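# Pass steel tube through window onto work room rack

## Task

Robot r1 starts in the work room and r2 in the stock room. The connecting door is locked, but a service window stands open. Take the steel tube off the stock room's wall rack and bring it to the work room's wall rack so that it lies across both of that rack's arms. Then open the gripper and back the robots away. The tube must stay on the rack without any robot supporting it. No robot may topple or be left leaning.

## Robot and tools

Robots: r1 and r2 are identical Hello Robot Stretch 3 units. Each has a two-wheel differential base with a passive rear omni wheel; it cannot move sideways. The base is 0.33 m long and 0.34 m wide. It pivots in place about the point between the drive wheels, 0.05 m behind the front edge. A mast carries a lift, and a telescoping arm sticks out to the robot's RIGHT side. To bring the gripper forward or back, you drive the base. With the arm pulled in and the wrist folded, an on-the-spot turn sweeps a radius of 0.28 m. An unfolded, level gripper reaches past that radius.

Frames: the base frame sits on the floor between the drive wheels, with x forward, y left and z up. hand_pose is reported in the base frame, at the point where the closed fingertips meet. With all wrist joints at 0, its x axis points up, y points back toward the mast, and z points to the rear. Odometry is the base frame as it was when the scene began. Each robot reports in its own frames only. Only images, lidar_m, wrist_depth_mm and head_depth_mm reveal where one robot stands relative to the other.

execute_actions(actions, cameras): actions is a list with exactly one action, or an empty list, which only reports state and images. The action is an object keyed "r1" and/or "r2". Each robot entry may hold the following.
- base: exactly one command, and it is a relative offset from where the base last measured itself. translate_m is metres straight ahead, positive forward, from -1 to 1. rotate_rad is radians of in-place turn, positive counter-clockwise (left), from -3.2 to 3.2.
- joints: absolute targets, keyed by joint name. lift_m is the arm height on the mast, 0 to 1.1 m. arm_m is the extension, 0 to 0.52 m. wrist_yaw_rad runs -1.345 to 4.42; 0 points along the arm, positive swings toward the front, and 3.0 folds it over the base. wrist_pitch_rad runs -1.57 to 0.451; 0 is level and negative tips the fingers down. wrist_roll_rad runs -2.911 to 2.911. gripper_m runs -0.089 to 0.179; larger is wider, and the actual fingertip gap is smaller than this value. head_pan_rad runs -3.953 to 1.73; 0 is forward, positive is left, and -1.57 looks along the arm. head_tilt_rad runs -1.53 to 0.419; negative looks down.
- contact_limits: {"arm_m": effort percent from 1 to 100}. The arm motion halts (contact_stop) once its effort reaches that level. Values that are too low stop it immediately.
cameras lists the cameras whose images to return: r1_head_camera, r1_nav_camera, r1_wrist_camera, r2_head_camera, r2_nav_camera, r2_wrist_camera, or "all". Leaving it out or passing null returns all; [] returns none. All motions in an action begin together. An action is capped at 15 s. An unknown key or a value out of range makes the whole call rejected, and nothing moves. A joint or robot left out of an action may keep pushing toward an earlier target.

wait(seconds): 0 to 10 s with no new command. It returns state and images.
zoom_image(camera, region): region is [x0, y0, x1, y1] in pixels of that camera's latest full image, measured from its top-left corner, at most 504 by 504.
finished_scene(scene): ends the current scene, given by its number, and cannot be undone. Call it only when the tube rests on the rack on its own.

Result lines:
- base_status and joint_status: how each commanded motion ended (done, off_target, contact_stop, time_out, torque_fault). After contact_stop, the arm or lift goes slack until you command it again.
- on_its_own: what the robot did without a command. Here "held at" means the held target, not the actual position.
- joint_positions, hand_pose, and base_odometry (wheel count only, so slip shows up as travel).
- turned_by_wheels and turned_by_imu: rotation since the last result.
- base_tilt: forward and right lean in degrees, with a fixed bias of up to about 4.
- motor_effort: percent, with the peak in brackets. These are noisy and biased. A positive wheel effort means pushing forward.
- lidar_m: 12 sectors of 30 degrees each. Sector 1 is ahead and they go counter-clockwise (4 left, 7 behind, 10 right). The scan plane is 0.17 m up, with a range of 0.15 to 12 m, and "-" means nothing was seen.
- wrist_depth_mm and head_depth_mm: 7x7 median depth grids read from the top left. A camera does not see its own robot, but it does see the other robot.
- contact_limits, and pictures, which gives the image order.
If a result reports a stop, any later calls in the same reply are skipped.

Gripping: to grasp, command gripper_m below the object's width. To release, command at least 0.02 above the value at which the fingers made contact. A reading of done does not prove a grasp, so check with the cameras.

Speed: the base moves fast (0.30 m/s, 1.9 rad/s) only when the arm is stowed: lift_m under 0.30, arm_m under 0.03 and wrist_yaw_rad over 2.54. Otherwise it is limited to 0.10 m/s and 0.63 rad/s.

Hazards to avoid:
- Never let the robots press into each other. Once the bases touch, even millimetres more is a hard press.
- Do not push with the arm against something rigid when the gripper is above about 0.45 m.
- Do not drive while holding or hooking something that is fixed.
- Do not snag furniture, especially when reversing. If a robot leans, reverse the last move in small steps, free the gripper, and lower lift_m to about 0.2.
- Fold or unfold the wrist only with lift_m between 0.32 and 0.95, wrist_pitch_rad at -0.4 and roll near 0. With yaw below -0.4, keep pitch at -0.5 or lower.
- Sustained strain on a wrist servo cuts its torque for 10 s.
- Two robots driven by the same command can travel up to 2.5 cm differently per metre.
- Avoid drops, slips and slams. Loose objects may occasionally get nudged.

Each tool is called after ">>>" by a JSON object that holds its "method" and its "body", one argument or row to a line.

## Session

>>> {"method": "execute_actions", "body": {
  "actions": []
}}

Scene clock: 0.00 s.
r1.base_odometry: x=+0.000 y=+0.000 heading=+0.000 (m, m, rad; r1's odometry frame)
r1.turned_by_wheels: +0.000 (rad since the last result)
r1.turned_by_imu: +0.000 (rad since the last result)
r1.base_tilt: forward=-0.1 right=+0.0 (deg)
r1.lidar_m: 2.17 2.16 1.97 1.58 1.57 1.71 2.60 2.61 2.85 2.79 2.75 2.70
r1.head_depth_mm: 2192 2716 2753 2765 2758 2757 2083 / 2160 2544 2587 2592 2623 2639 2068 / 2152 2438 2456 2438 2494 2472 2098 / 2129 2322 2322 2350 2352 2362 2119 / 2097 2196 2214 2247 2261 2274 2139 / 2084 2086 2114 2133 2147 2168 2117 / 1976 2008 2033 2029 2057 2066 2064
r1.base_status: not commanded
r1.joint_positions: lift_m=+0.309 arm_m=-0.001 wrist_yaw_rad=+2.972 wrist_pitch_rad=-0.569 wrist_roll_rad=-0.009 gripper_m=+0.037 head_pan_rad=+0.018 head_tilt_rad=-0.023
r1.joint_status: not commanded
r1.motor_effort: left_wheel=+1 right_wheel=-1 lift_m=+32 arm_m=+0 wrist_yaw_rad=+1 wrist_pitch_rad=+6 wrist_roll_rad=+0 gripper_m=+0 head_pan_rad=+0 head_tilt_rad=+3 (%)
r1.hand_pose: x=+0.0130 y=+0.0562 z=+0.2890 quat_wxyz=(+0.255, +0.690, +0.142, +0.663) (m; r1's base frame)
r1.wrist_depth_mm: - - - - - - - / - - - - - - - / 803 - 807 800 789 803 793 / 657 642 646 649 644 652 654 / 556 546 573 561 543 553 544 / 474 502 - - 481 468 466 / - - - - 413 412 411
r2.base_odometry: x=+0.000 y=+0.000 heading=+0.000 (m, m, rad; r2's odometry frame)
r2.turned_by_wheels: +0.000 (rad since the last result)
r2.turned_by_imu: +0.000 (rad since the last result)
r2.base_tilt: forward=+0.9 right=-2.1 (deg)
r2.lidar_m: 2.70 2.73 2.28 2.08 2.11 1.73 1.60 1.61 2.02 2.65 2.67 2.94
r2.head_depth_mm: 2081 2841 2864 2835 2937 2934 2216 / 2081 2756 2828 2806 2874 2886 2255 / 2082 2761 2787 2793 2835 2834 2255 / 2115 2749 2754 2765 2769 2791 2252 / 2110 2728 2727 2745 2736 2769 2249 / 2099 2663 2697 2700 2676 2682 2208 / 2067 2628 2639 2605 2690 2668 2248
r2.base_status: not commanded
r2.joint_positions: lift_m=+0.517 arm_m=+0.001 wrist_yaw_rad=+2.976 wrist_pitch_rad=-0.606 wrist_roll_rad=+0.016 gripper_m=+0.037 head_pan_rad=+0.011 head_tilt_rad=-0.010
r2.joint_status: not commanded
r2.motor_effort: left_wheel=+0 right_wheel=-1 lift_m=+29 arm_m=-1 wrist_yaw_rad=+0 wrist_pitch_rad=+7 wrist_roll_rad=+0 gripper_m=+0 head_pan_rad=+1 head_tilt_rad=+2 (%)
r2.hand_pose: x=+0.0113 y=+0.0483 z=+0.4902 quat_wxyz=(+0.268, +0.695, +0.152, +0.650) (m; r2's base frame)
r2.wrist_depth_mm: - - - - - - - / - - - - - - - / - - - - - - - / 898 888 884 890 885 859 869 / 779 777 - 775 777 767 759 / 682 680 - 673 - 674 669 / 619 611 - 619 597 599 605
pictures: r1_head_camera (sideways: a quarter turn clockwise sets it upright), r1_nav_camera (sideways: a quarter turn counterclockwise sets it upright), r1_wrist_camera, r2_head_camera (sideways: a quarter turn clockwise sets it upright), r2_nav_camera (sideways: a quarter turn counterclockwise sets it upright), r2_wrist_camera
Images, in order (width x height): r1_head_camera 896x504, r1_nav_camera 672x504, r1_wrist_camera 644x364, r2_head_camera 896x504, r2_nav_camera 672x504, r2_wrist_camera 644x364.

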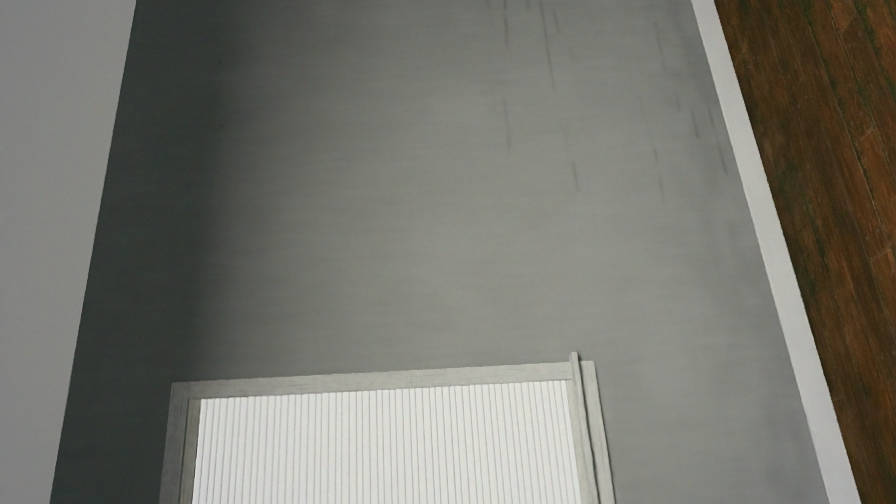

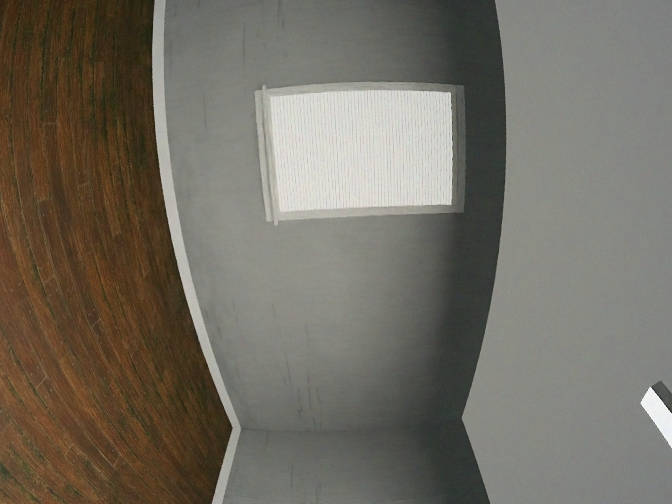

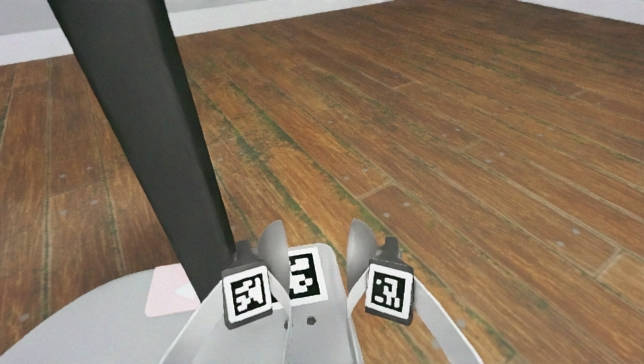

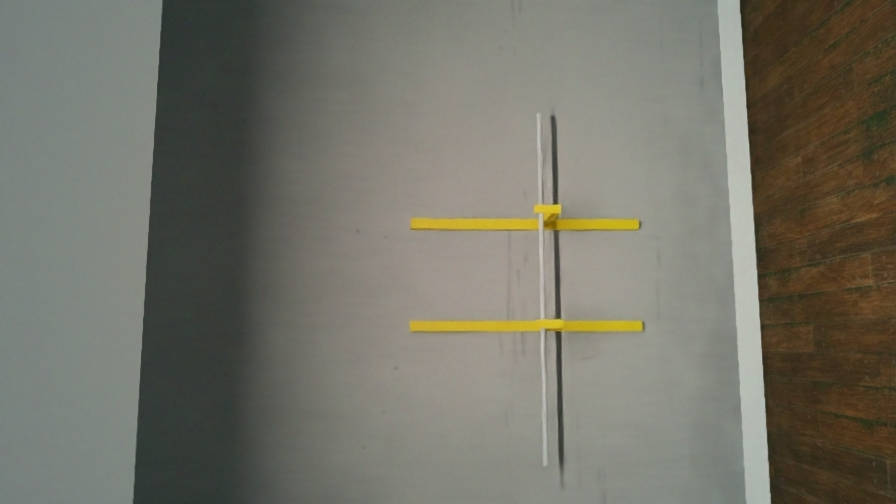

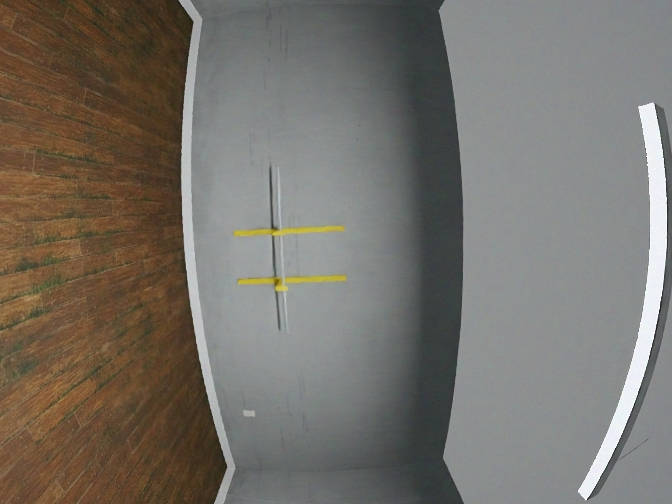

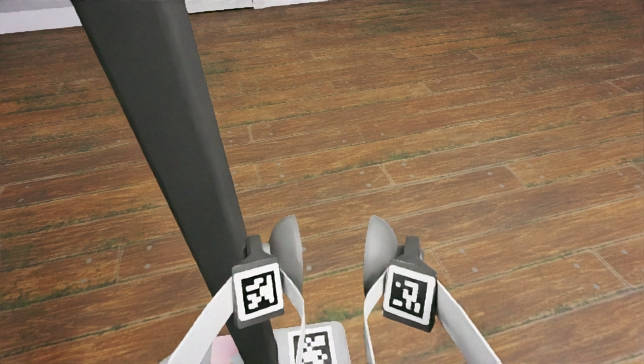

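>>> {"method": "execute_actions", "body": {
  "actions": [
    {"r1":{"joints":{"head_pan_rad":-1.7}},"r2":{"joints":{"head_pan_rad":1.7}}}
  ],
  "cameras": ["r1_nav_camera","r2_nav_camera","r2_head_camera","r1_head_camera"]
}}

>>> {"method": "execute_actions", "body": {
  "actions": [
    {"r1":{"joints":{"head_pan_rad":-3.6}},"r2":{"joints":{"head_pan_rad":-2.5}}}
  ],
  "cameras": ["r1_nav_camera","r2_nav_camera","r2_head_camera","r1_head_camera"]
}}

Scene clock: 6.33 s.
r1.base_odometry: x=+0.000 y=+0.000 heading=+0.000 (m, m, rad; r1's odometry frame)
r1.turned_by_wheels: +0.000 (rad since the last result)
r1.turned_by_imu: +0.000 (rad since the last result)
r1.base_tilt: forward=-0.1 right=+0.1 (deg)
r1.lidar_m: 2.17 2.16 1.96 1.58 1.57 1.71 2.60 2.61 2.84 2.77 2.76 2.71
r1.head_depth_mm: 2177 3146 3218 3291 3317 3015 2056 / 2147 3453 3675 3666 3741 3023 2093 / 2133 3405 3537 3541 3542 3036 2104 / 2118 3130 3239 3242 3283 3071 2126 / 2093 2986 3032 3036 3080 2986 2119 / 2073 2825 2865 2838 2892 2845 2152 / 2047 2695 2670 2719 2730 2676 2158
r1.base_status: not commanded
r1.joint_positions: lift_m=+0.309 arm_m=-0.001 wrist_yaw_rad=+2.972 wrist_pitch_rad=-0.569 wrist_roll_rad=-0.009 gripper_m=+0.037 head_pan_rad=-1.693 head_tilt_rad=-0.023
r1.joint_status: all done
r1.motor_effort: left_wheel=+1(1) right_wheel=+0(0) lift_m=+31(31) arm_m=+0(1) wrist_yaw_rad=+1(0) wrist_pitch_rad=+6(6) wrist_roll_rad=+0(0) gripper_m=+0(0) head_pan_rad=-2(32) head_tilt_rad=+4(3) (%)
r1.hand_pose: x=+0.0130 y=+0.0562 z=+0.2890 quat_wxyz=(+0.255, +0.690, +0.142, +0.663) (m; r1's base frame)
r1.wrist_depth_mm: - - - - - - - / - - - - - - - / 809 - 818 799 795 803 799 / 652 648 650 643 653 642 657 / 559 549 566 562 550 547 551 / 477 503 - - 483 471 466 / - - - - 411 413 416
r2.base_odometry: x=+0.000 y=+0.000 heading=+0.000 (m, m, rad; r2's odometry frame)
r2.turned_by_wheels: +0.000 (rad since the last result)
r2.turned_by_imu: -0.001 (rad since the last result)
r2.base_tilt: forward=+0.9 right=-2.2 (deg)
r2.lidar_m: 2.70 2.74 2.28 2.08 2.11 1.73 1.60 1.62 2.02 2.65 2.68 2.94
r2.head_depth_mm: - 2107 2118 2131 2149 2123 2151 / - 2068 2117 2121 2125 2146 2122 / - - 2091 2092 2125 2125 2129 / - - 2066 2094 2084 2127 2126 / - - 2077 2101 2098 2109 2123 / - - 2070 2092 2091 2104 2115 / - - 2092 2068 2094 2081 2123
r2.base_status: not commanded
r2.joint_positions: lift_m=+0.517 arm_m=+0.001 wrist_yaw_rad=+2.976 wrist_pitch_rad=-0.606 wrist_roll_rad=+0.016 gripper_m=+0.037 head_pan_rad=+1.693 head_tilt_rad=-0.010
r2.joint_status: all done
r2.motor_effort: left_wheel=-1(1) right_wheel=-1(0) lift_m=+29(29) arm_m=+0(2) wrist_yaw_rad=+0(0) wrist_pitch_rad=+7(7) wrist_roll_rad=+0(0) gripper_m=+0(0) head_pan_rad=+5(60) head_tilt_rad=+2(3) (%)
r2.hand_pose: x=+0.0113 y=+0.0483 z=+0.4902 quat_wxyz=(+0.268, +0.695, +0.152, +0.650) (m; r2's base frame)
r2.wrist_depth_mm: - - - - - - - / - - - - - - - / - - - - - - - / 888 903 896 883 886 864 858 / 785 777 - 762 768 767 749 / 683 681 - 677 - 670 669 / 615 611 - 623 597 602 595
pictures: r1_head_camera (sideways: a quarter turn clockwise sets it upright), r1_nav_camera (sideways: a quarter turn counterclockwise sets it upright), r2_head_camera (sideways: a quarter turn clockwise sets it upright), r2_nav_camera (sideways: a quarter turn counterclockwise sets it upright)
Images, in order (width x height): r1_head_camera 896x504, r1_nav_camera 672x504, r2_head_camera 896x504, r2_nav_camera 672x504.

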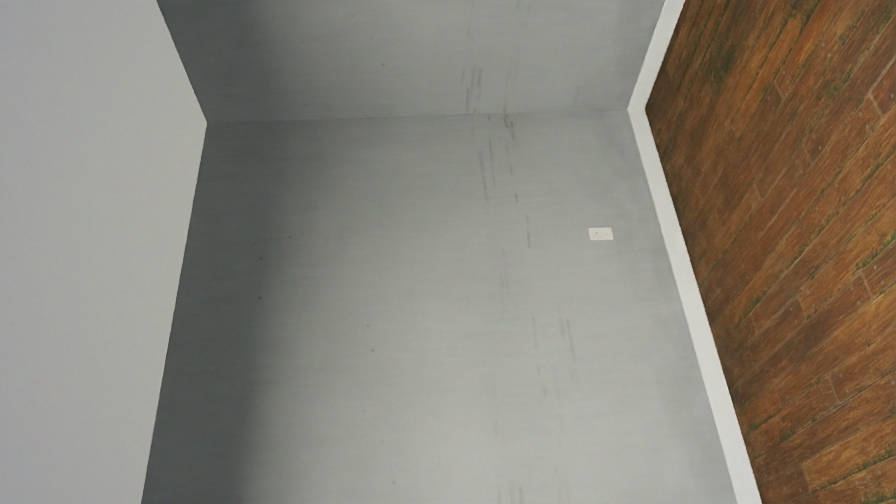

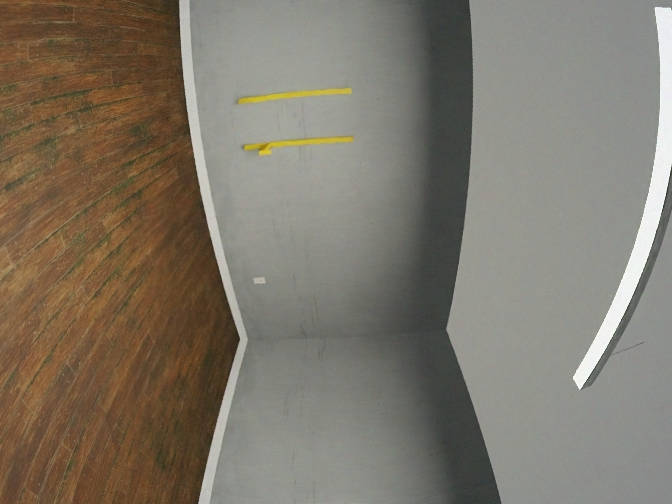

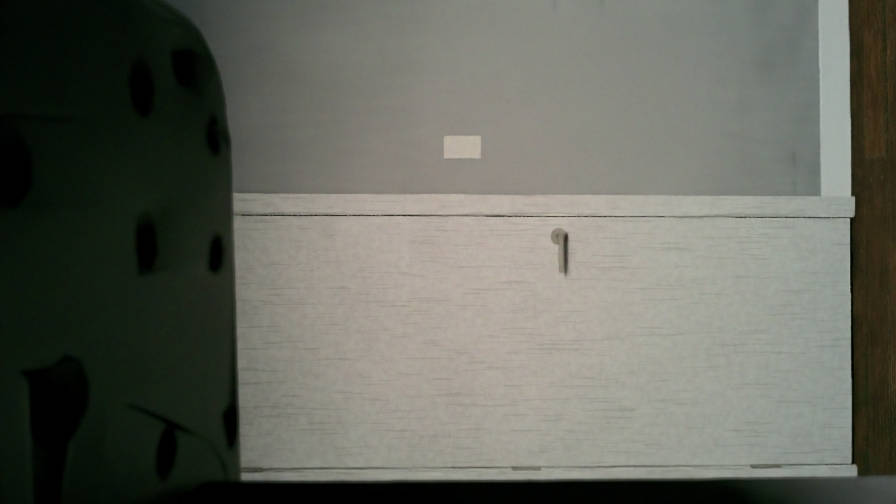

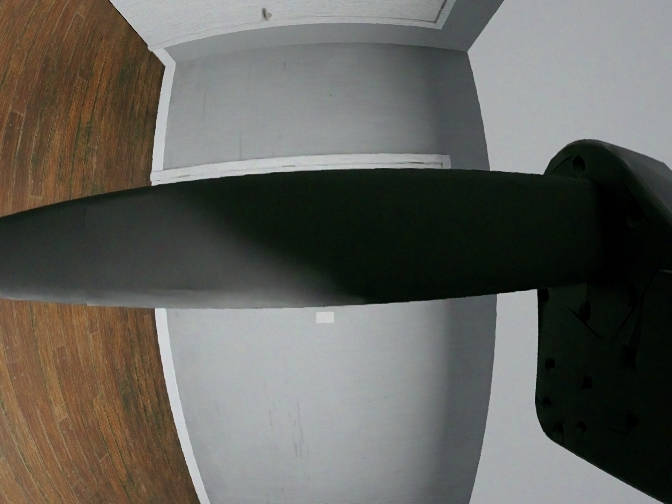

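Scene clock: 8.77 s.
r1.base_odometry: x=+0.000 y=+0.000 heading=+0.000 (m, m, rad; r1's odometry frame)
r1.turned_by_wheels: +0.000 (rad since the last result)
r1.turned_by_imu: +0.000 (rad since the last result)
r1.base_tilt: forward=+0.0 right=+0.1 (deg)
r1.lidar_m: 2.17 2.16 1.97 1.58 1.57 1.71 2.59 2.61 2.85 2.78 2.76 2.70
r1.head_depth_mm: 1511 1540 - - 1632 1611 1643 / 1628 1648 1667 1698 1723 1747 1771 / 1770 1797 1811 1839 1876 1888 1919 / 1899 1934 1974 1993 2035 2074 2032 / 2021 2109 2147 2200 2218 2253 2139 / 2079 2348 2354 2417 2468 2519 2160 / 2058 2588 2641 2758 2823 2794 2166
r1.base_status: not commanded
r1.joint_positions: lift_m=+0.309 arm_m=-0.001 wrist_yaw_rad=+2.972 wrist_pitch_rad=-0.569 wrist_roll_rad=-0.009 gripper_m=+0.037 head_pan_rad=-3.593 head_tilt_rad=-0.023
r1.joint_status: all done
r1.motor_effort: left_wheel=+1(0) right_wheel=-1(0) lift_m=+32(31) arm_m=+0(0) wrist_yaw_rad=+0(0) wrist_pitch_rad=+6(6) wrist_roll_rad=+0(0) gripper_m=-1(0) head_pan_rad=-2(35) head_tilt_rad=+2(3) (%)
r1.hand_pose: x=+0.0130 y=+0.0562 z=+0.2890 quat_wxyz=(+0.255, +0.690, +0.142, +0.663) (m; r1's base frame)
r1.wrist_depth_mm: - - - - - - - / - - - - - - - / 788 - 818 792 802 783 800 / 650 647 655 647 637 646 641 / 555 551 566 571 545 542 546 / 473 497 - - 486 471 473 / - - - - 416 418 411
r2.base_odometry: x=+0.000 y=+0.000 heading=+0.000 (m, m, rad; r2's odometry frame)
r2.turned_by_wheels: +0.000 (rad since the last result)
r2.turned_by_imu: -0.001 (rad since the last result)
r2.base_tilt: forward=+1.0 right=-2.2 (deg)
r2.lidar_m: 2.70 2.73 2.28 2.08 2.11 1.73 1.60 1.62 2.02 2.64 2.67 2.93
r2.head_depth_mm: 1526 1336 - - 3059 1560 1571 / 1613 1422 - - 1918 1649 1654 / 1709 1513 1754 1770 1767 1748 1754 / 1792 1819 1827 1830 1839 1846 1853 / 1895 1932 1925 1952 1976 1959 1983 / 2002 2069 2079 2087 2063 2122 2094 / 2108 2215 2227 2223 2213 2255 2213
r2.base_status: not commanded
r2.joint_positions: lift_m=+0.517 arm_m=+0.001 wrist_yaw_rad=+2.976 wrist_pitch_rad=-0.606 wrist_roll_rad=+0.016 gripper_m=+0.037 head_pan_rad=-2.493 head_tilt_rad=-0.010
r2.joint_status: all done
r2.motor_effort: left_wheel=+0(0) right_wheel=+0(1) lift_m=+29(29) arm_m=+1(0) wrist_yaw_rad=+0(0) wrist_pitch_rad=+7(7) wrist_roll_rad=+0(0) gripper_m=-1(0) head_pan_rad=-4(57) head_tilt_rad=+2(2) (%)
r2.hand_pose: x=+0.0113 y=+0.0483 z=+0.4902 quat_wxyz=(+0.268, +0.695, +0.152, +0.650) (m; r2's base frame)
r2.wrist_depth_mm: - - - - - - - / - - - - - - - / - - - - - - - / 905 880 901 902 878 886 876 / 779 781 - 780 776 759 759 / 688 684 - 683 - 674 672 / 612 621 - 628 587 602 599
pictures: r1_head_camera (sideways: a quarter turn clockwise sets it upright), r1_nav_camera (sideways: a quarter turn counterclockwise sets it upright), r2_head_camera (sideways: a quarter turn clockwise sets it upright), r2_nav_camera (sideways: a quarter turn counterclockwise sets it upright)
Images, in order (width x height): r1_head_camera 896x504, r1_nav_camera 672x504, r2_head_camera 896x504, r2_nav_camera 672x504.

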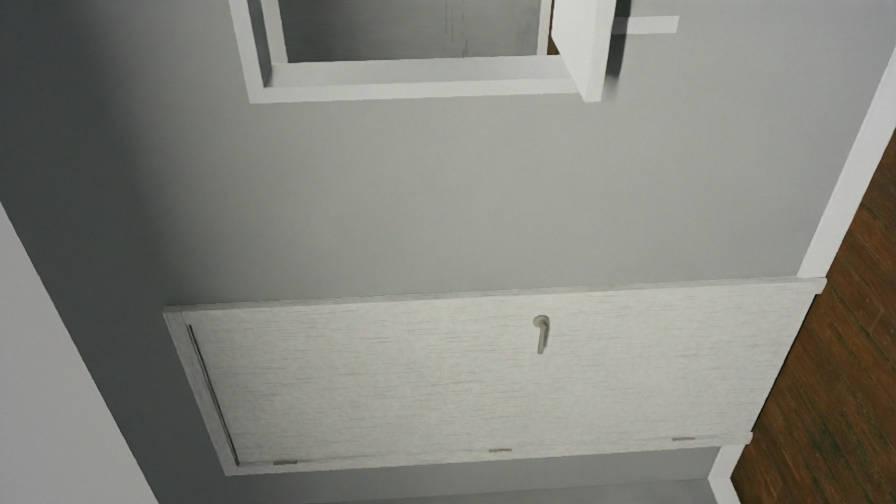

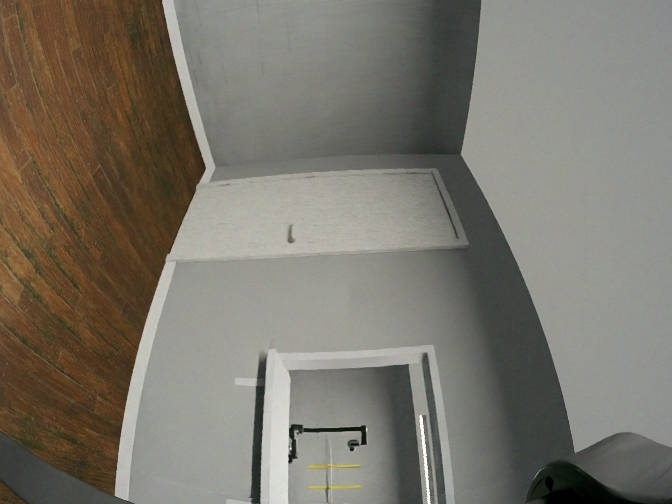

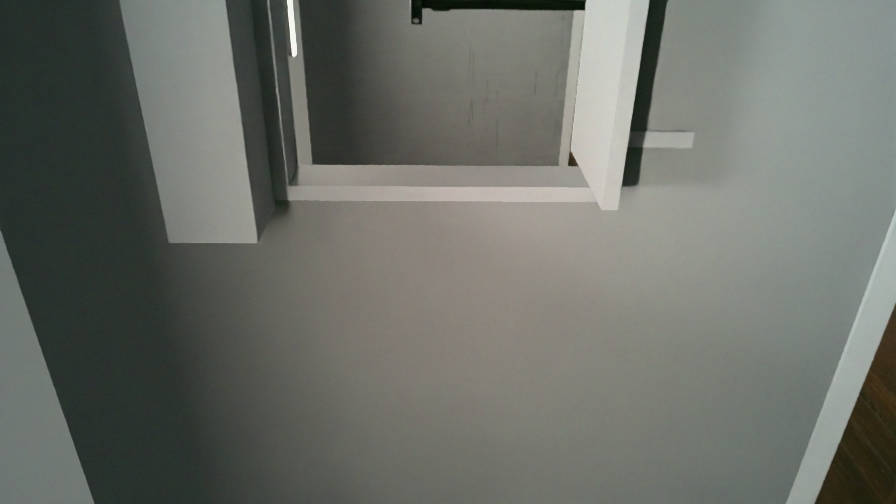

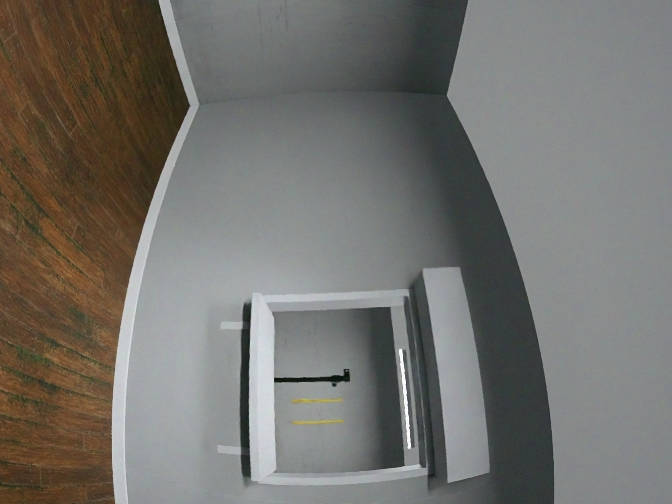

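>>> {"method": "execute_actions", "body": {
  "actions": [
    {"r1":{"base":{"rotate_rad":2.6},"joints":{"head_pan_rad":-0.6,"lift_m":0.28,"wrist_pitch_rad":-0.4}},"r2":{"base":{"rotate_rad":0.08},"joints":{"head_pan_rad":0,"lift_m":0.28,"wrist_pitch_rad":-0.4}}}
  ],
  "cameras": []
}}

>>> {"method": "execute_actions", "body": {
  "actions": [
    {"r1":{"base":{"translate_m":0.67}},"r2":{"base":{"translate_m":1.0}}}
  ],
  "cameras": []
}}

>>> {"method": "execute_actions", "body": {
  "actions": [
    {"r1":{"base":{"translate_m":0.67}},"r2":{"base":{"translate_m":0.9}}}
  ],
  "cameras": []
}}

>>> {"method": "execute_actions", "body": {
  "actions": [
    {"r1":{"base":{"rotate_rad":-0.6},"joints":{"head_pan_rad":-0.8,"head_tilt_rad":-0.5}},"r2":{"base":{"rotate_rad":1.62},"joints":{"head_pan_rad":-1.57,"head_tilt_rad":-0.5}}}
  ],
  "cameras": ["r1_nav_camera","r2_nav_camera","r2_head_camera","r1_head_camera"]
}}

Scene clock: 44.83 s.
r1.base_odometry: x=+0.000 y=+0.000 heading=+2.600 (m, m, rad; r1's odometry frame)
r1.turned_by_wheels: +2.600 (rad since the last result)
r1.turned_by_imu: +2.527 (rad since the last result)
r1.base_tilt: forward=-0.1 right=-0.1 (deg)
r1.lidar_m: 1.67 2.44 2.61 2.79 2.80 2.75 2.82 2.20 2.15 2.04 1.59 1.57
r1.head_depth_mm: 1514 1540 1550 1555 1575 1589 1608 / 1506 1527 1541 1548 1566 1576 1601 / 1497 1515 1537 1546 1568 1577 1597 / 1492 1504 - - 1707 1568 1582 / 1491 1500 - - 1739 1561 1573 / 1480 1486 - - 1760 1543 1570 / 1471 1480 - - 1807 1548 1558
r1.base_status: done
r1.joint_positions: lift_m=+0.280 arm_m=-0.001 wrist_yaw_rad=+2.972 wrist_pitch_rad=-0.424 wrist_roll_rad=-0.009 gripper_m=+0.037 head_pan_rad=-0.607 head_tilt_rad=-0.023
r1.joint_status: all done
r1.motor_effort: left_wheel=-2(11) right_wheel=+1(9) lift_m=+24(26) arm_m=-1(1) wrist_yaw_rad=-1(1) wrist_pitch_rad=+11(9) wrist_roll_rad=+0(0) gripper_m=+0(0) head_pan_rad=+3(34) head_tilt_rad=+2(3) (%)
r1.hand_pose: x=+0.0164 y=+0.0766 z=+0.2916 quat_wxyz=(+0.207, +0.698, +0.091, +0.680) (m; r1's base frame)
r1.wrist_depth_mm: - - - - - - - / - - - - - - - / - - - - - - - / 784 742 784 755 775 774 754 / 614 614 640 610 600 599 606 / 502 512 - 527 519 511 510 / 452 - - - 429 432 429
r2.base_odometry: x=+0.000 y=+0.000 heading=+0.080 (m, m, rad; r2's odometry frame)
r2.turned_by_wheels: +0.080 (rad since the last result)
r2.turned_by_imu: +0.080 (rad since the last result)
r2.base_tilt: forward=+1.0 right=-2.0 (deg)
r2.lidar_m: 2.71 2.78 2.21 2.08 2.14 1.68 1.60 1.64 2.16 2.65 2.71 2.86
r2.head_depth_mm: 2080 2744 2805 2840 2856 2850 2260 / 2087 2721 2804 2764 2824 2820 2270 / 2093 2729 2751 2764 2801 2832 2243 / 2102 2695 2723 2744 2749 2728 2233 / 2100 2679 2703 2741 2695 2738 2230 / 2110 2658 2724 2710 2710 2719 2270 / 2079 2676 2675 2733 2735 2707 2244
r2.base_status: done
r2.joint_positions: lift_m=+0.280 arm_m=+0.001 wrist_yaw_rad=+2.976 wrist_pitch_rad=-0.418 wrist_roll_rad=+0.016 gripper_m=+0.037 head_pan_rad=-0.007 head_tilt_rad=-0.010
r2.joint_status: all done
r2.motor_effort: left_wheel=-3(8) right_wheel=+1(4) lift_m=+19(25) arm_m=+0(0) wrist_yaw_rad=+0(0) wrist_pitch_rad=+10(11) wrist_roll_rad=+0(0) gripper_m=+0(0) head_pan_rad=+6(60) head_tilt_rad=+3(3) (%)
r2.hand_pose: x=+0.0158 y=+0.0754 z=+0.2930 quat_wxyz=(+0.205, +0.707, +0.088, +0.672) (m; r2's base frame)
r2.wrist_depth_mm: - - - - - - - / - - - - - - - / - - - 966 946 935 927 / 758 748 743 753 735 730 733 / 601 613 633 604 620 602 597 / 520 521 - 528 - 507 502 / 454 - - - 428 440 439
pictures: none
No camera images: the call's "cameras" was empty. Leave "cameras" out to get every camera's image.

Scene clock: 49.93 s.
r1.base_odometry: x=-0.574 y=+0.345 heading=+2.600 (m, m, rad; r1's odometry frame)
r1.turned_by_wheels: +0.000 (rad since the last result)
r1.turned_by_imu: +0.001 (rad since the last result)
r1.base_tilt: forward=+0.0 right=+0.0 (deg)
r1.lidar_m: 1.10 1.58 2.23 2.39 3.37 3.29 3.30 2.59 2.54 1.33 1.04 1.02
r1.head_depth_mm: 973 1096 - - - 972 1031 / 964 1082 - - - 979 1028 / 962 1064 - - - 996 1018 / 955 1054 - - - 946 1010 / 951 1036 - - - 951 1010 / 950 1020 - - - 961 1003 / 944 1011 - - - 972 999
r1.base_status: done
r1.joint_positions: lift_m=+0.280 arm_m=-0.001 wrist_yaw_rad=+2.972 wrist_pitch_rad=-0.423 wrist_roll_rad=-0.009 gripper_m=+0.037 head_pan_rad=-0.607 head_tilt_rad=-0.023
r1.joint_status: not commanded
r1.motor_effort: left_wheel=-2(9) right_wheel=+1(7) lift_m=+24(25) arm_m=-1(1) wrist_yaw_rad=+0(1) wrist_pitch_rad=+10(11) wrist_roll_rad=+0(0) gripper_m=+0(0) head_pan_rad=+3(3) head_tilt_rad=+1(2) (%)
r1.hand_pose: x=+0.0165 y=+0.0767 z=+0.2917 quat_wxyz=(+0.206, +0.698, +0.091, +0.680) (m; r1's base frame)
r1.wrist_depth_mm: - - - - - - - / - - - - - - - / - - - - - - - / 761 730 761 766 768 754 758 / 608 616 638 604 603 598 610 / 516 510 - 519 515 505 501 / 448 - - - 431 434 431
r2.base_odometry: x=+0.997 y=+0.080 heading=+0.080 (m, m, rad; r2's odometry frame)
r2.turned_by_wheels: +0.000 (rad since the last result)
r2.turned_by_imu: -0.004 (rad since the last result)
r2.base_tilt: forward=+1.0 right=-2.2 (deg)
r2.lidar_m: 1.71 1.75 2.26 2.15 2.21 2.72 2.59 2.65 2.73 2.59 2.58 1.80
r2.head_depth_mm: 1711 1716 1736 1751 1751 1768 1778 / 1698 1718 1714 1721 1734 1773 1753 / 1703 1711 1701 1724 1727 1729 1745 / 1687 1691 1695 1695 1724 1727 1729 / 1674 1672 1705 1689 1690 1708 1731 / 1662 1661 1667 1670 1688 1711 1702 / 1635 1642 1658 1657 1689 1695 1690
r2.base_status: done
r2.joint_positions: lift_m=+0.280 arm_m=+0.001 wrist_yaw_rad=+2.976 wrist_pitch_rad=-0.418 wrist_roll_rad=+0.016 gripper_m=+0.037 head_pan_rad=-0.007 head_tilt_rad=-0.010
r2.joint_status: not commanded
r2.motor_effort: left_wheel=-3(8) right_wheel=+1(5) lift_m=+19(19) arm_m=+0(0) wrist_yaw_rad=+0(0) wrist_pitch_rad=+10(10) wrist_roll_rad=+0(0) gripper_m=+0(0) head_pan_rad=+5(5) head_tilt_rad=+2(2) (%)
r2.hand_pose: x=+0.0158 y=+0.0755 z=+0.2932 quat_wxyz=(+0.204, +0.707, +0.087, +0.672) (m; r2's base frame)
r2.wrist_depth_mm: - - - - - - - / - - - - - - - / - - - 958 953 968 956 / 759 742 736 738 742 729 719 / 603 612 634 607 615 603 603 / 514 511 - 527 - 504 507 / 462 - - - 427 439 439
pictures: none
No camera images: the call's "cameras" was empty. Leave "cameras" out to get every camera's image.

Scene clock: 54.70 s.
r1.base_odometry: x=-1.148 y=+0.691 heading=+2.600 (m, m, rad; r1's odometry frame)
r1.turned_by_wheels: +0.000 (rad since the last result)
r1.turned_by_imu: +0.001 (rad since the last result)
r1.base_tilt: forward=-0.1 right=+0.0 (deg)
r1.lidar_m: 0.51 0.75 1.84 1.97 2.89 3.83 3.85 2.97 1.38 0.62 0.49 0.48
r1.head_depth_mm: 2173 3247 - - - 3023 633 / 2141 3184 - - - 3025 639 / 750 3154 - - - 2715 590 / 415 418 422 428 432 441 446 / 421 425 429 433 436 441 445 / 419 423 427 431 434 439 443 / 417 421 424 428 433 437 440
r1.base_status: done
r1.joint_positions: lift_m=+0.280 arm_m=-0.001 wrist_yaw_rad=+2.972 wrist_pitch_rad=-0.423 wrist_roll_rad=-0.009 gripper_m=+0.037 head_pan_rad=-0.607 head_tilt_rad=-0.023
r1.joint_status: not commanded
r1.motor_effort: left_wheel=-2(9) right_wheel=+1(6) lift_m=+24(25) arm_m=-1(1) wrist_yaw_rad=+0(0) wrist_pitch_rad=+10(11) wrist_roll_rad=+0(0) gripper_m=+0(0) head_pan_rad=+3(3) head_tilt_rad=+2(2) (%)
r1.hand_pose: x=+0.0165 y=+0.0767 z=+0.2917 quat_wxyz=(+0.206, +0.698, +0.091, +0.680) (m; r1's base frame)
r1.wrist_depth_mm: - - - - - - - / - - - - - - - / - - - - - - 956 / 774 736 769 782 745 761 739 / 621 612 645 612 612 608 598 / 501 513 - 526 517 500 499 / 447 - - - 432 430 425
r2.base_odometry: x=+1.894 y=+0.151 heading=+0.080 (m, m, rad; r2's odometry frame)
r2.turned_by_wheels: +0.000 (rad since the last result)
r2.turned_by_imu: -0.003 (rad since the last result)
r2.base_tilt: forward=+0.8 right=-2.2 (deg)
r2.lidar_m: 0.82 0.84 1.11 2.20 2.26 2.95 3.47 3.56 2.69 2.55 1.23 0.86
r2.head_depth_mm: 793 794 802 806 809 815 819 / 786 790 796 796 801 808 811 / 781 782 786 789 798 800 803 / 772 776 777 787 791 790 795 / 768 766 774 775 779 786 758 / 760 764 769 769 780 779 786 / 755 759 763 767 772 773 777
r2.base_status: done
r2.joint_positions: lift_m=+0.280 arm_m=+0.001 wrist_yaw_rad=+2.976 wrist_pitch_rad=-0.417 wrist_roll_rad=+0.016 gripper_m=+0.037 head_pan_rad=-0.007 head_tilt_rad=-0.010
r2.joint_status: not commanded
r2.motor_effort: left_wheel=-3(8) right_wheel=+1(4) lift_m=+20(19) arm_m=+0(0) wrist_yaw_rad=+0(0) wrist_pitch_rad=+10(10) wrist_roll_rad=+0(0) gripper_m=+0(0) head_pan_rad=+5(5) head_tilt_rad=+2(3) (%)
r2.hand_pose: x=+0.0158 y=+0.0755 z=+0.2932 quat_wxyz=(+0.204, +0.707, +0.087, +0.672) (m; r2's base frame)
r2.wrist_depth_mm: - - - - - - 811 / - - - - - - 831 / - - - 949 947 943 808 / 759 745 740 735 733 746 733 / 616 613 634 611 615 603 592 / 518 517 - 528 - 501 510 / 461 - - - 428 439 440
pictures: none
No camera images: the call's "cameras" was empty. Leave "cameras" out to get every camera's image.

Scene clock: 57.03 s.
r1.base_odometry: x=-1.148 y=+0.691 heading=+2.000 (m, m, rad; r1's odometry frame)
r1.turned_by_wheels: -0.600 (rad since the last result)
r1.turned_by_imu: -0.583 (rad since the last result)
r1.base_tilt: forward=-0.1 right=+0.0 (deg)
r1.lidar_m: 0.48 0.50 0.70 1.84 1.92 2.68 3.84 4.03 3.03 1.72 0.66 0.49
r1.head_depth_mm: 872 965 1053 1280 1600 1560 1293 / 939 1006 1059 814 1237 1443 1296 / 3130 3441 1178 779 994 1176 1271 / 3413 3730 3918 780 616 966 1116 / 3753 - - 789 587 818 923 / - - - 790 588 497 789 / - - - 795 591 469 688
r1.base_status: done
r1.joint_positions: lift_m=+0.280 arm_m=-0.001 wrist_yaw_rad=+2.972 wrist_pitch_rad=-0.423 wrist_roll_rad=-0.009 gripper_m=+0.037 head_pan_rad=-0.793 head_tilt_rad=-0.494
r1.joint_status: all done
r1.motor_effort: left_wheel=+3(13) right_wheel=-2(6) lift_m=+24(24) arm_m=-1(1) wrist_yaw_rad=+0(0) wrist_pitch_rad=+10(10) wrist_roll_rad=+0(0) gripper_m=+0(1) head_pan_rad=-2(16) head_tilt_rad=-4(36) (%)
r1.hand_pose: x=+0.0165 y=+0.0767 z=+0.2917 quat_wxyz=(+0.206, +0.698, +0.091, +0.680) (m; r1's base frame)
r1.wrist_depth_mm: - - - - 963 628 464 / - - - - - 647 471 / - - - - 974 671 477 / 783 736 759 769 753 661 484 / 614 609 630 602 620 595 478 / 516 514 - 525 521 504 469 / 455 - - - 427 436 428
r2.base_odometry: x=+1.894 y=+0.151 heading=+1.700 (m, m, rad; r2's odometry frame)
r2.turned_by_wheels: +1.620 (rad since the last result)
r2.turned_by_imu: +1.635 (rad since the last result)
r2.base_tilt: forward=+0.8 right=-2.1 (deg)
r2.lidar_m: 2.20 2.28 3.06 3.47 3.61 2.65 2.55 1.18 0.86 0.82 0.85 1.15
r2.head_depth_mm: 687 745 822 893 1007 1162 1294 / 683 744 820 892 1015 1156 1288 / 681 742 816 894 1013 1151 1287 / 672 732 806 871 997 1150 1279 / 671 727 802 872 989 1139 1264 / 677 738 815 880 1002 1140 1263 / 674 735 809 885 998 1135 1266
r2.base_status: done
r2.joint_positions: lift_m=+0.280 arm_m=+0.001 wrist_yaw_rad=+2.976 wrist_pitch_rad=-0.417 wrist_roll_rad=+0.016 gripper_m=+0.037 head_pan_rad=-1.563 head_tilt_rad=-0.494
r2.joint_status: all done
r2.motor_effort: left_wheel=-3(8) right_wheel=+1(6) lift_m=+20(19) arm_m=+0(1) wrist_yaw_rad=+0(0) wrist_pitch_rad=+10(10) wrist_roll_rad=+0(0) gripper_m=+0(0) head_pan_rad=-4(62) head_tilt_rad=-4(38) (%)
r2.hand_pose: x=+0.0158 y=+0.0755 z=+0.2932 quat_wxyz=(+0.204, +0.707, +0.087, +0.672) (m; r2's base frame)
r2.wrist_depth_mm: - - - - - - - / - - - - - - - / - - - 947 956 935 951 / 756 755 753 744 743 723 725 / 611 609 629 597 614 602 589 / 514 512 - 527 - 508 506 / 458 - - - 431 443 439
pictures: r1_head_camera (sideways: a quarter turn clockwise sets it upright), r1_nav_camera (sideways: a quarter turn counterclockwise sets it upright), r2_head_camera (sideways: a quarter turn clockwise sets it upright), r2_nav_camera (sideways: a quarter turn counterclockwise sets it upright)
Images, in order (width x height): r1_head_camera 896x504, r1_nav_camera 672x504, r2_head_camera 896x504, r2_nav_camera 672x504.

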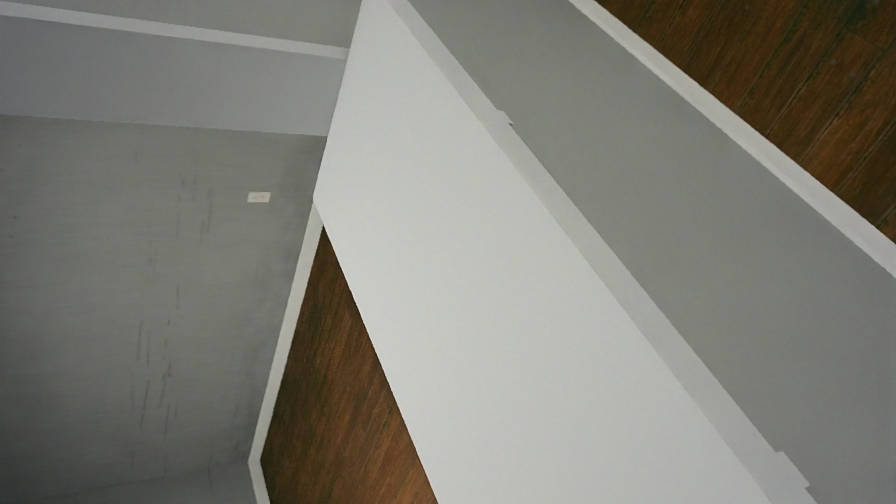

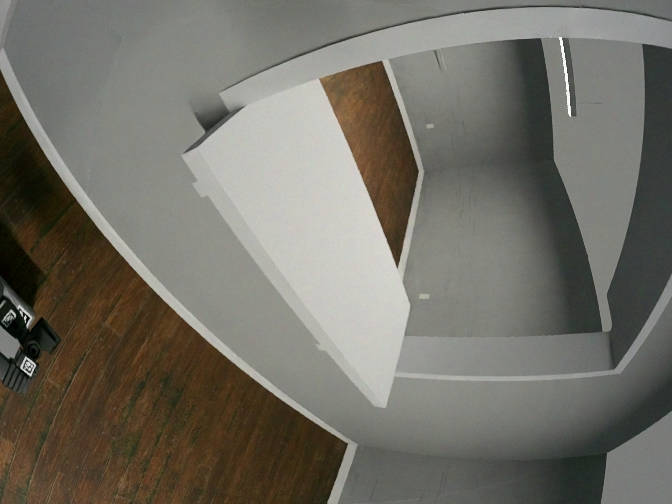

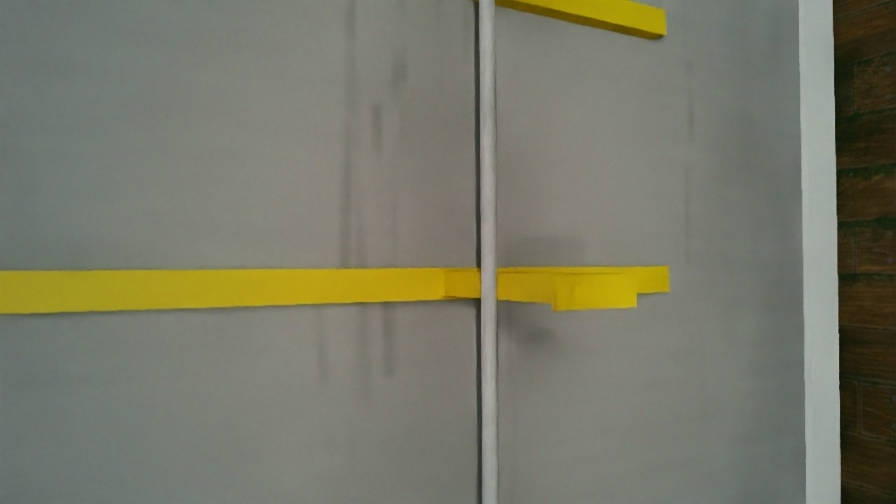

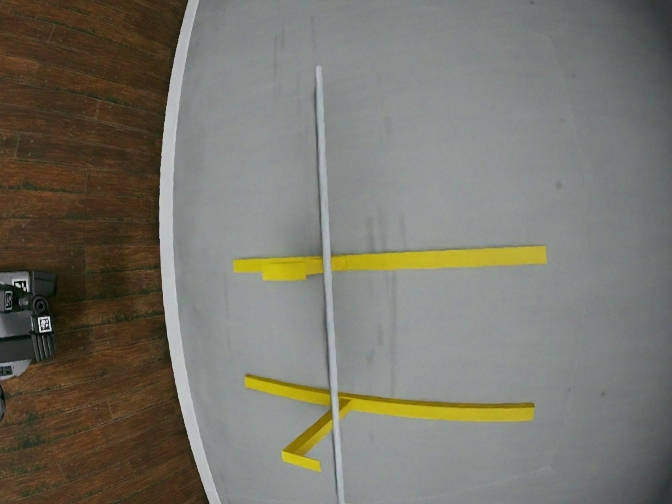

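>>> {"method": "execute_actions", "body": {
  "actions": [
    {"r1":{"joints":{"lift_m":0.8}},"r2":{"base":{"translate_m":-0.06},"joints":{"lift_m":0.78}}}
  ],
  "cameras": []
}}

>>> {"method": "execute_actions", "body": {
  "actions": [
    {"r1":{"joints":{"wrist_yaw_rad":0}},"r2":{"joints":{"wrist_yaw_rad":0}}}
  ],
  "cameras": []
}}

>>> {"method": "execute_actions", "body": {
  "actions": [
    {"r1":{"joints":{"wrist_pitch_rad":0,"wrist_roll_rad":1.57,"gripper_m":0.1}},"r2":{"joints":{"wrist_pitch_rad":0,"wrist_roll_rad":1.57,"gripper_m":0.1,"head_tilt_rad":-0.7}}}
  ],
  "cameras": ["r2_nav_camera","r2_head_camera","r2_wrist_camera"]
}}

Scene clock: 72.87 s.
r1.base_odometry: x=-1.148 y=+0.691 heading=+2.000 (m, m, rad; r1's odometry frame)
r1.turned_by_wheels: +0.000 (rad since the last result)
r1.turned_by_imu: +0.001 (rad since the last result)
r1.base_tilt: forward=-0.1 right=+0.1 (deg)
r1.lidar_m: 0.48 0.50 0.69 1.84 1.92 2.68 3.84 4.02 3.02 1.72 0.66 0.49
r1.head_depth_mm: 874 965 1051 1277 1600 1561 1294 / 943 1007 1066 817 1238 1442 1297 / 3162 3448 1182 781 997 1172 1270 / 3363 3723 3959 783 616 964 1116 / 3738 - - 783 587 822 929 / - - - 789 588 498 792 / - - - 794 589 469 690
r1.base_status: not commanded
r1.joint_positions: lift_m=+0.800 arm_m=-0.001 wrist_yaw_rad=+2.972 wrist_pitch_rad=-0.423 wrist_roll_rad=-0.009 gripper_m=+0.037 head_pan_rad=-0.793 head_tilt_rad=-0.494
r1.joint_status: all done
r1.motor_effort: left_wheel=+3(3) right_wheel=-3(2) lift_m=+38(40) arm_m=-1(1) wrist_yaw_rad=+1(0) wrist_pitch_rad=+10(11) wrist_roll_rad=-1(0) gripper_m=+0(0) head_pan_rad=-2(2) head_tilt_rad=-4(4) (%)
r1.hand_pose: x=+0.0165 y=+0.0767 z=+0.8113 quat_wxyz=(+0.206, +0.698, +0.091, +0.680) (m; r1's base frame)
r1.wrist_depth_mm: - - - - 968 630 460 / - - - - - 647 465 / - - - - - 673 474 / - - - - - 668 485 / - - - - - 698 495 / - - - - - 716 497 / - 966 966 987 932 717 504
r2.base_odometry: x=+1.902 y=+0.092 heading=+1.699 (m, m, rad; r2's odometry frame)
r2.turned_by_wheels: +0.000 (rad since the last result)
r2.turned_by_imu: -0.002 (rad since the last result)
r2.base_tilt: forward=+0.9 right=-2.2 (deg)
r2.lidar_m: 2.25 2.34 3.12 3.47 3.58 2.59 2.49 1.18 0.86 0.82 0.85 1.15
r2.head_depth_mm: 687 746 814 866 1001 1159 1297 / 683 747 817 894 1012 1156 1288 / 680 745 815 893 1014 1158 1277 / 681 743 816 889 1010 1155 1286 / 670 731 794 855 955 1150 1278 / 670 738 814 886 989 1149 1265 / 676 738 807 884 998 1138 1266
r2.base_status: done
r2.joint_positions: lift_m=+0.780 arm_m=+0.001 wrist_yaw_rad=+2.976 wrist_pitch_rad=-0.417 wrist_roll_rad=+0.016 gripper_m=+0.037 head_pan_rad=-1.563 head_tilt_rad=-0.494
r2.joint_status: all done
r2.motor_effort: left_wheel=-3(13) right_wheel=+1(4) lift_m=+38(40) arm_m=-1(0) wrist_yaw_rad=+1(0) wrist_pitch_rad=+9(10) wrist_roll_rad=+0(0) gripper_m=+0(1) head_pan_rad=-4(4) head_tilt_rad=-3(3) (%)
r2.hand_pose: x=+0.0158 y=+0.0755 z=+0.7924 quat_wxyz=(+0.204, +0.707, +0.087, +0.672) (m; r2's base frame)
r2.wrist_depth_mm: - - - - - - - / - - - - - - - / - - - - - - - / - - - - - - - / - - - - - - - / - - - - - - - / 986 950 - 943 933 962 955
pictures: none
No camera images: the call's "cameras" was empty. Leave "cameras" out to get every camera's image.

Scene clock: 75.37 s.
r1.base_odometry: x=-1.148 y=+0.691 heading=+2.000 (m, m, rad; r1's odometry frame)
r1.turned_by_wheels: +0.000 (rad since the last result)
r1.turned_by_imu: +0.000 (rad since the last result)
r1.base_tilt: forward=-0.1 right=+0.0 (deg)
r1.lidar_m: 0.48 0.50 0.69 1.84 1.93 2.68 3.84 4.01 3.04 1.71 0.66 0.49
r1.head_depth_mm: 873 969 1053 1279 1596 1567 1296 / 936 1004 1056 814 1240 1446 1300 / 3134 3401 1177 779 993 1179 1264 / 3422 3732 3894 781 616 963 1117 / 3737 - - 788 587 820 923 / - - - 787 588 497 792 / - - - 793 591 470 689
r1.base_status: not commanded
r1.joint_positions: lift_m=+0.800 arm_m=-0.001 wrist_yaw_rad=+0.004 wrist_pitch_rad=-0.423 wrist_roll_rad=-0.009 gripper_m=+0.037 head_pan_rad=-0.793 head_tilt_rad=-0.494
r1.joint_status: all done
r1.motor_effort: left_wheel=+3(3) right_wheel=-2(2) lift_m=+38(39) arm_m=-1(1) wrist_yaw_rad=-3(4) wrist_pitch_rad=+10(10) wrist_roll_rad=+0(0) gripper_m=+0(1) head_pan_rad=-2(2) head_tilt_rad=-4(5) (%)
r1.hand_pose: x=-0.0206 y=-0.3676 z=+0.8113 quat_wxyz=(+0.695, +0.151, -0.687, -0.147) (m; r1's base frame)
r1.wrist_depth_mm: 441 838 - - - - - / 566 843 - - - - - / 563 842 - - - - - / 573 808 - - - - - / 567 821 - - - - - / 572 831 - - - - - / 567 838 966 968 985 970 974
r2.base_odometry: x=+1.902 y=+0.092 heading=+1.699 (m, m, rad; r2's odometry frame)
r2.turned_by_wheels: +0.000 (rad since the last result)
r2.turned_by_imu: -0.001 (rad since the last result)
r2.base_tilt: forward=+1.0 right=-2.1 (deg)
r2.lidar_m: 2.26 2.33 3.14 3.46 3.57 2.60 2.49 1.19 0.86 0.82 0.85 1.15
r2.head_depth_mm: 685 746 812 873 1001 1165 1291 / 686 746 816 895 1015 1154 1284 / 682 743 820 891 1017 1157 1279 / 681 742 812 887 1011 1146 1274 / 670 732 795 853 959 1140 1276 / 671 742 810 885 991 1137 1269 / 679 738 809 887 1003 1141 1268
r2.base_status: not commanded
r2.joint_positions: lift_m=+0.780 arm_m=+0.001 wrist_yaw_rad=+0.003 wrist_pitch_rad=-0.417 wrist_roll_rad=+0.016 gripper_m=+0.037 head_pan_rad=-1.563 head_tilt_rad=-0.494
r2.joint_status: all done
r2.motor_effort: left_wheel=-2(2) right_wheel=+1(1) lift_m=+38(38) arm_m=+1(0) wrist_yaw_rad=-3(5) wrist_pitch_rad=+9(9) wrist_roll_rad=+0(0) gripper_m=+0(0) head_pan_rad=-4(4) head_tilt_rad=-4(4) (%)
r2.hand_pose: x=-0.0208 y=-0.3704 z=+0.7924 quat_wxyz=(+0.687, +0.147, -0.697, -0.147) (m; r2's base frame)
r2.wrist_depth_mm: 523 228 378 511 510 508 413 / 569 562 560 558 562 541 550 / 608 610 599 611 605 588 605 / 684 666 667 672 667 654 653 / 760 745 745 745 724 729 717 / 830 839 806 831 - 808 806 / 910 910 895 903 921 907 906
pictures: none
No camera images: the call's "cameras" was empty. Leave "cameras" out to get every camera's image.

Scene clock: 76.83 s.
r1.base_odometry: x=-1.148 y=+0.691 heading=+2.000 (m, m, rad; r1's odometry frame)
r1.turned_by_wheels: +0.000 (rad since the last result)
r1.turned_by_imu: +0.000 (rad since the last result)
r1.base_tilt: forward=-0.1 right=+0.0 (deg)
r1.lidar_m: 0.48 0.50 0.70 1.84 1.93 2.69 3.85 4.02 3.02 1.72 0.66 0.50
r1.head_depth_mm: 872 966 1049 1283 1598 1562 1299 / 938 1006 1062 813 1243 1447 1304 / 3122 3402 1183 781 994 1174 1265 / 3417 3738 3885 783 617 964 1113 / 3664 - - 789 584 820 924 / - - - 789 588 498 790 / - - - 793 590 470 689
r1.base_status: not commanded
r1.joint_positions: lift_m=+0.800 arm_m=-0.001 wrist_yaw_rad=+0.004 wrist_pitch_rad=-0.028 wrist_roll_rad=+1.565 gripper_m=+0.100 head_pan_rad=-0.793 head_tilt_rad=-0.494
r1.joint_status: all done
r1.motor_effort: left_wheel=+3(3) right_wheel=-2(2) lift_m=+38(37) arm_m=-1(1) wrist_yaw_rad=-2(3) wrist_pitch_rad=+12(12) wrist_roll_rad=+1(4) gripper_m=+0(99) head_pan_rad=-2(2) head_tilt_rad=-4(4) (%)
r1.hand_pose: x=-0.0205 y=-0.3993 z=+0.9070 quat_wxyz=(+0.003, +0.002, -1.000, -0.014) (m; r1's base frame)
r1.wrist_depth_mm: - - - - - - 996 / - - - - - - 980 / - - - - - - 966 / - - - - - - 975 / - - - - - - 993 / - - - - - - 959 / 869 811 827 851 830 832 809
r2.base_odometry: x=+1.902 y=+0.092 heading=+1.699 (m, m, rad; r2's odometry frame)
r2.turned_by_wheels: +0.000 (rad since the last result)
r2.turned_by_imu: +0.000 (rad since the last result)
r2.base_tilt: forward=+0.9 right=-2.1 (deg)
r2.lidar_m: 2.26 2.34 3.13 3.47 3.57 2.59 2.48 1.19 0.86 0.82 0.85 1.15
r2.head_depth_mm: 699 788 882 1028 1249 1394 - / 698 785 895 1043 1248 1411 - / 695 783 896 1044 1247 1393 - / 694 780 893 1039 1238 1388 1153 / 683 763 843 971 1243 1385 1197 / 688 777 871 1014 1237 1375 1199 / 691 777 866 1030 1237 1389 1203
r2.base_status: not commanded
r2.joint_positions: lift_m=+0.780 arm_m=+0.001 wrist_yaw_rad=+0.003 wrist_pitch_rad=-0.022 wrist_roll_rad=+1.569 gripper_m=+0.100 head_pan_rad=-1.563 head_tilt_rad=-0.691
r2.joint_status: all done
r2.motor_effort: left_wheel=-3(3) right_wheel=+1(1) lift_m=+38(38) arm_m=+0(0) wrist_yaw_rad=-3(4) wrist_pitch_rad=+12(12) wrist_roll_rad=+1(2) gripper_m=+0(88) head_pan_rad=-4(4) head_tilt_rad=-6(25) (%)
r2.hand_pose: x=-0.0206 y=-0.4016 z=+0.8884 quat_wxyz=(+0.001, +0.001, -1.000, -0.011) (m; r2's base frame)
r2.wrist_depth_mm: 550 545 540 534 537 538 536 / 559 555 552 552 548 539 552 / 569 574 573 559 562 561 552 / 581 585 583 576 577 571 566 / 585 577 579 566 589 560 585 / 617 599 616 454 608 601 600 / 638 624 623 272 623 621 612
pictures: r2_head_camera (sideways: a quarter turn clockwise sets it upright), r2_nav_camera (sideways: a quarter turn counterclockwise sets it upright), r2_wrist_camera
Images, in order (width x height): r2_head_camera 896x504, r2_nav_camera 672x504, r2_wrist_camera 644x364.

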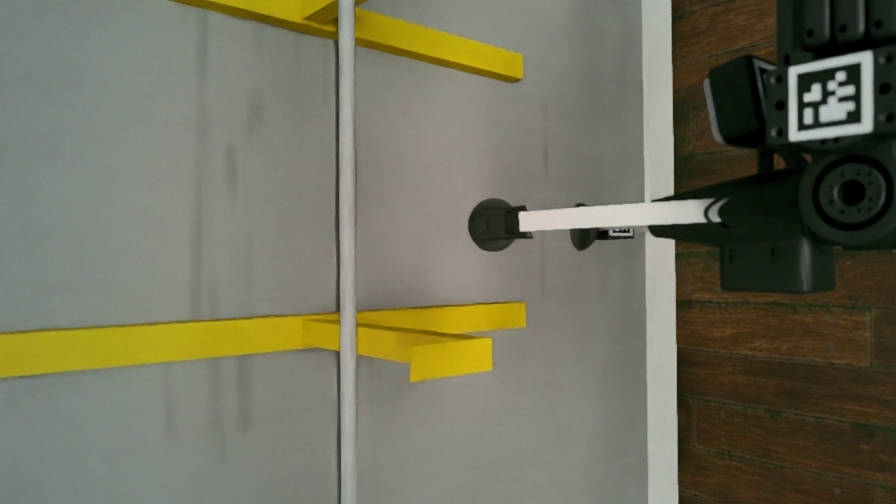

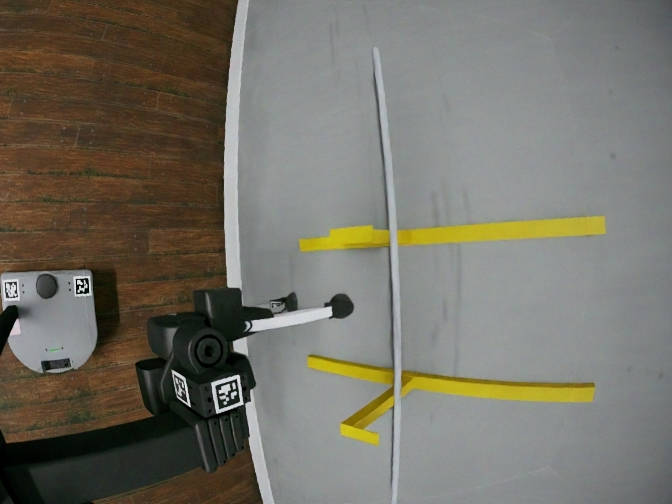

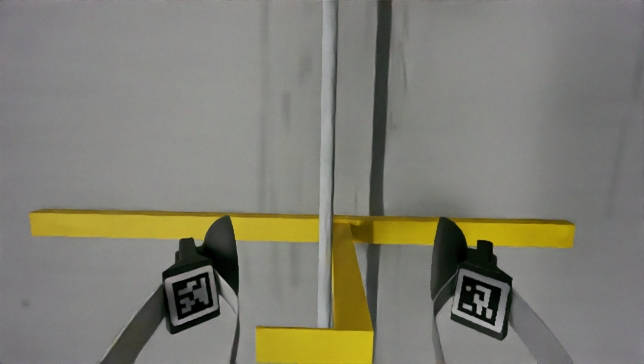

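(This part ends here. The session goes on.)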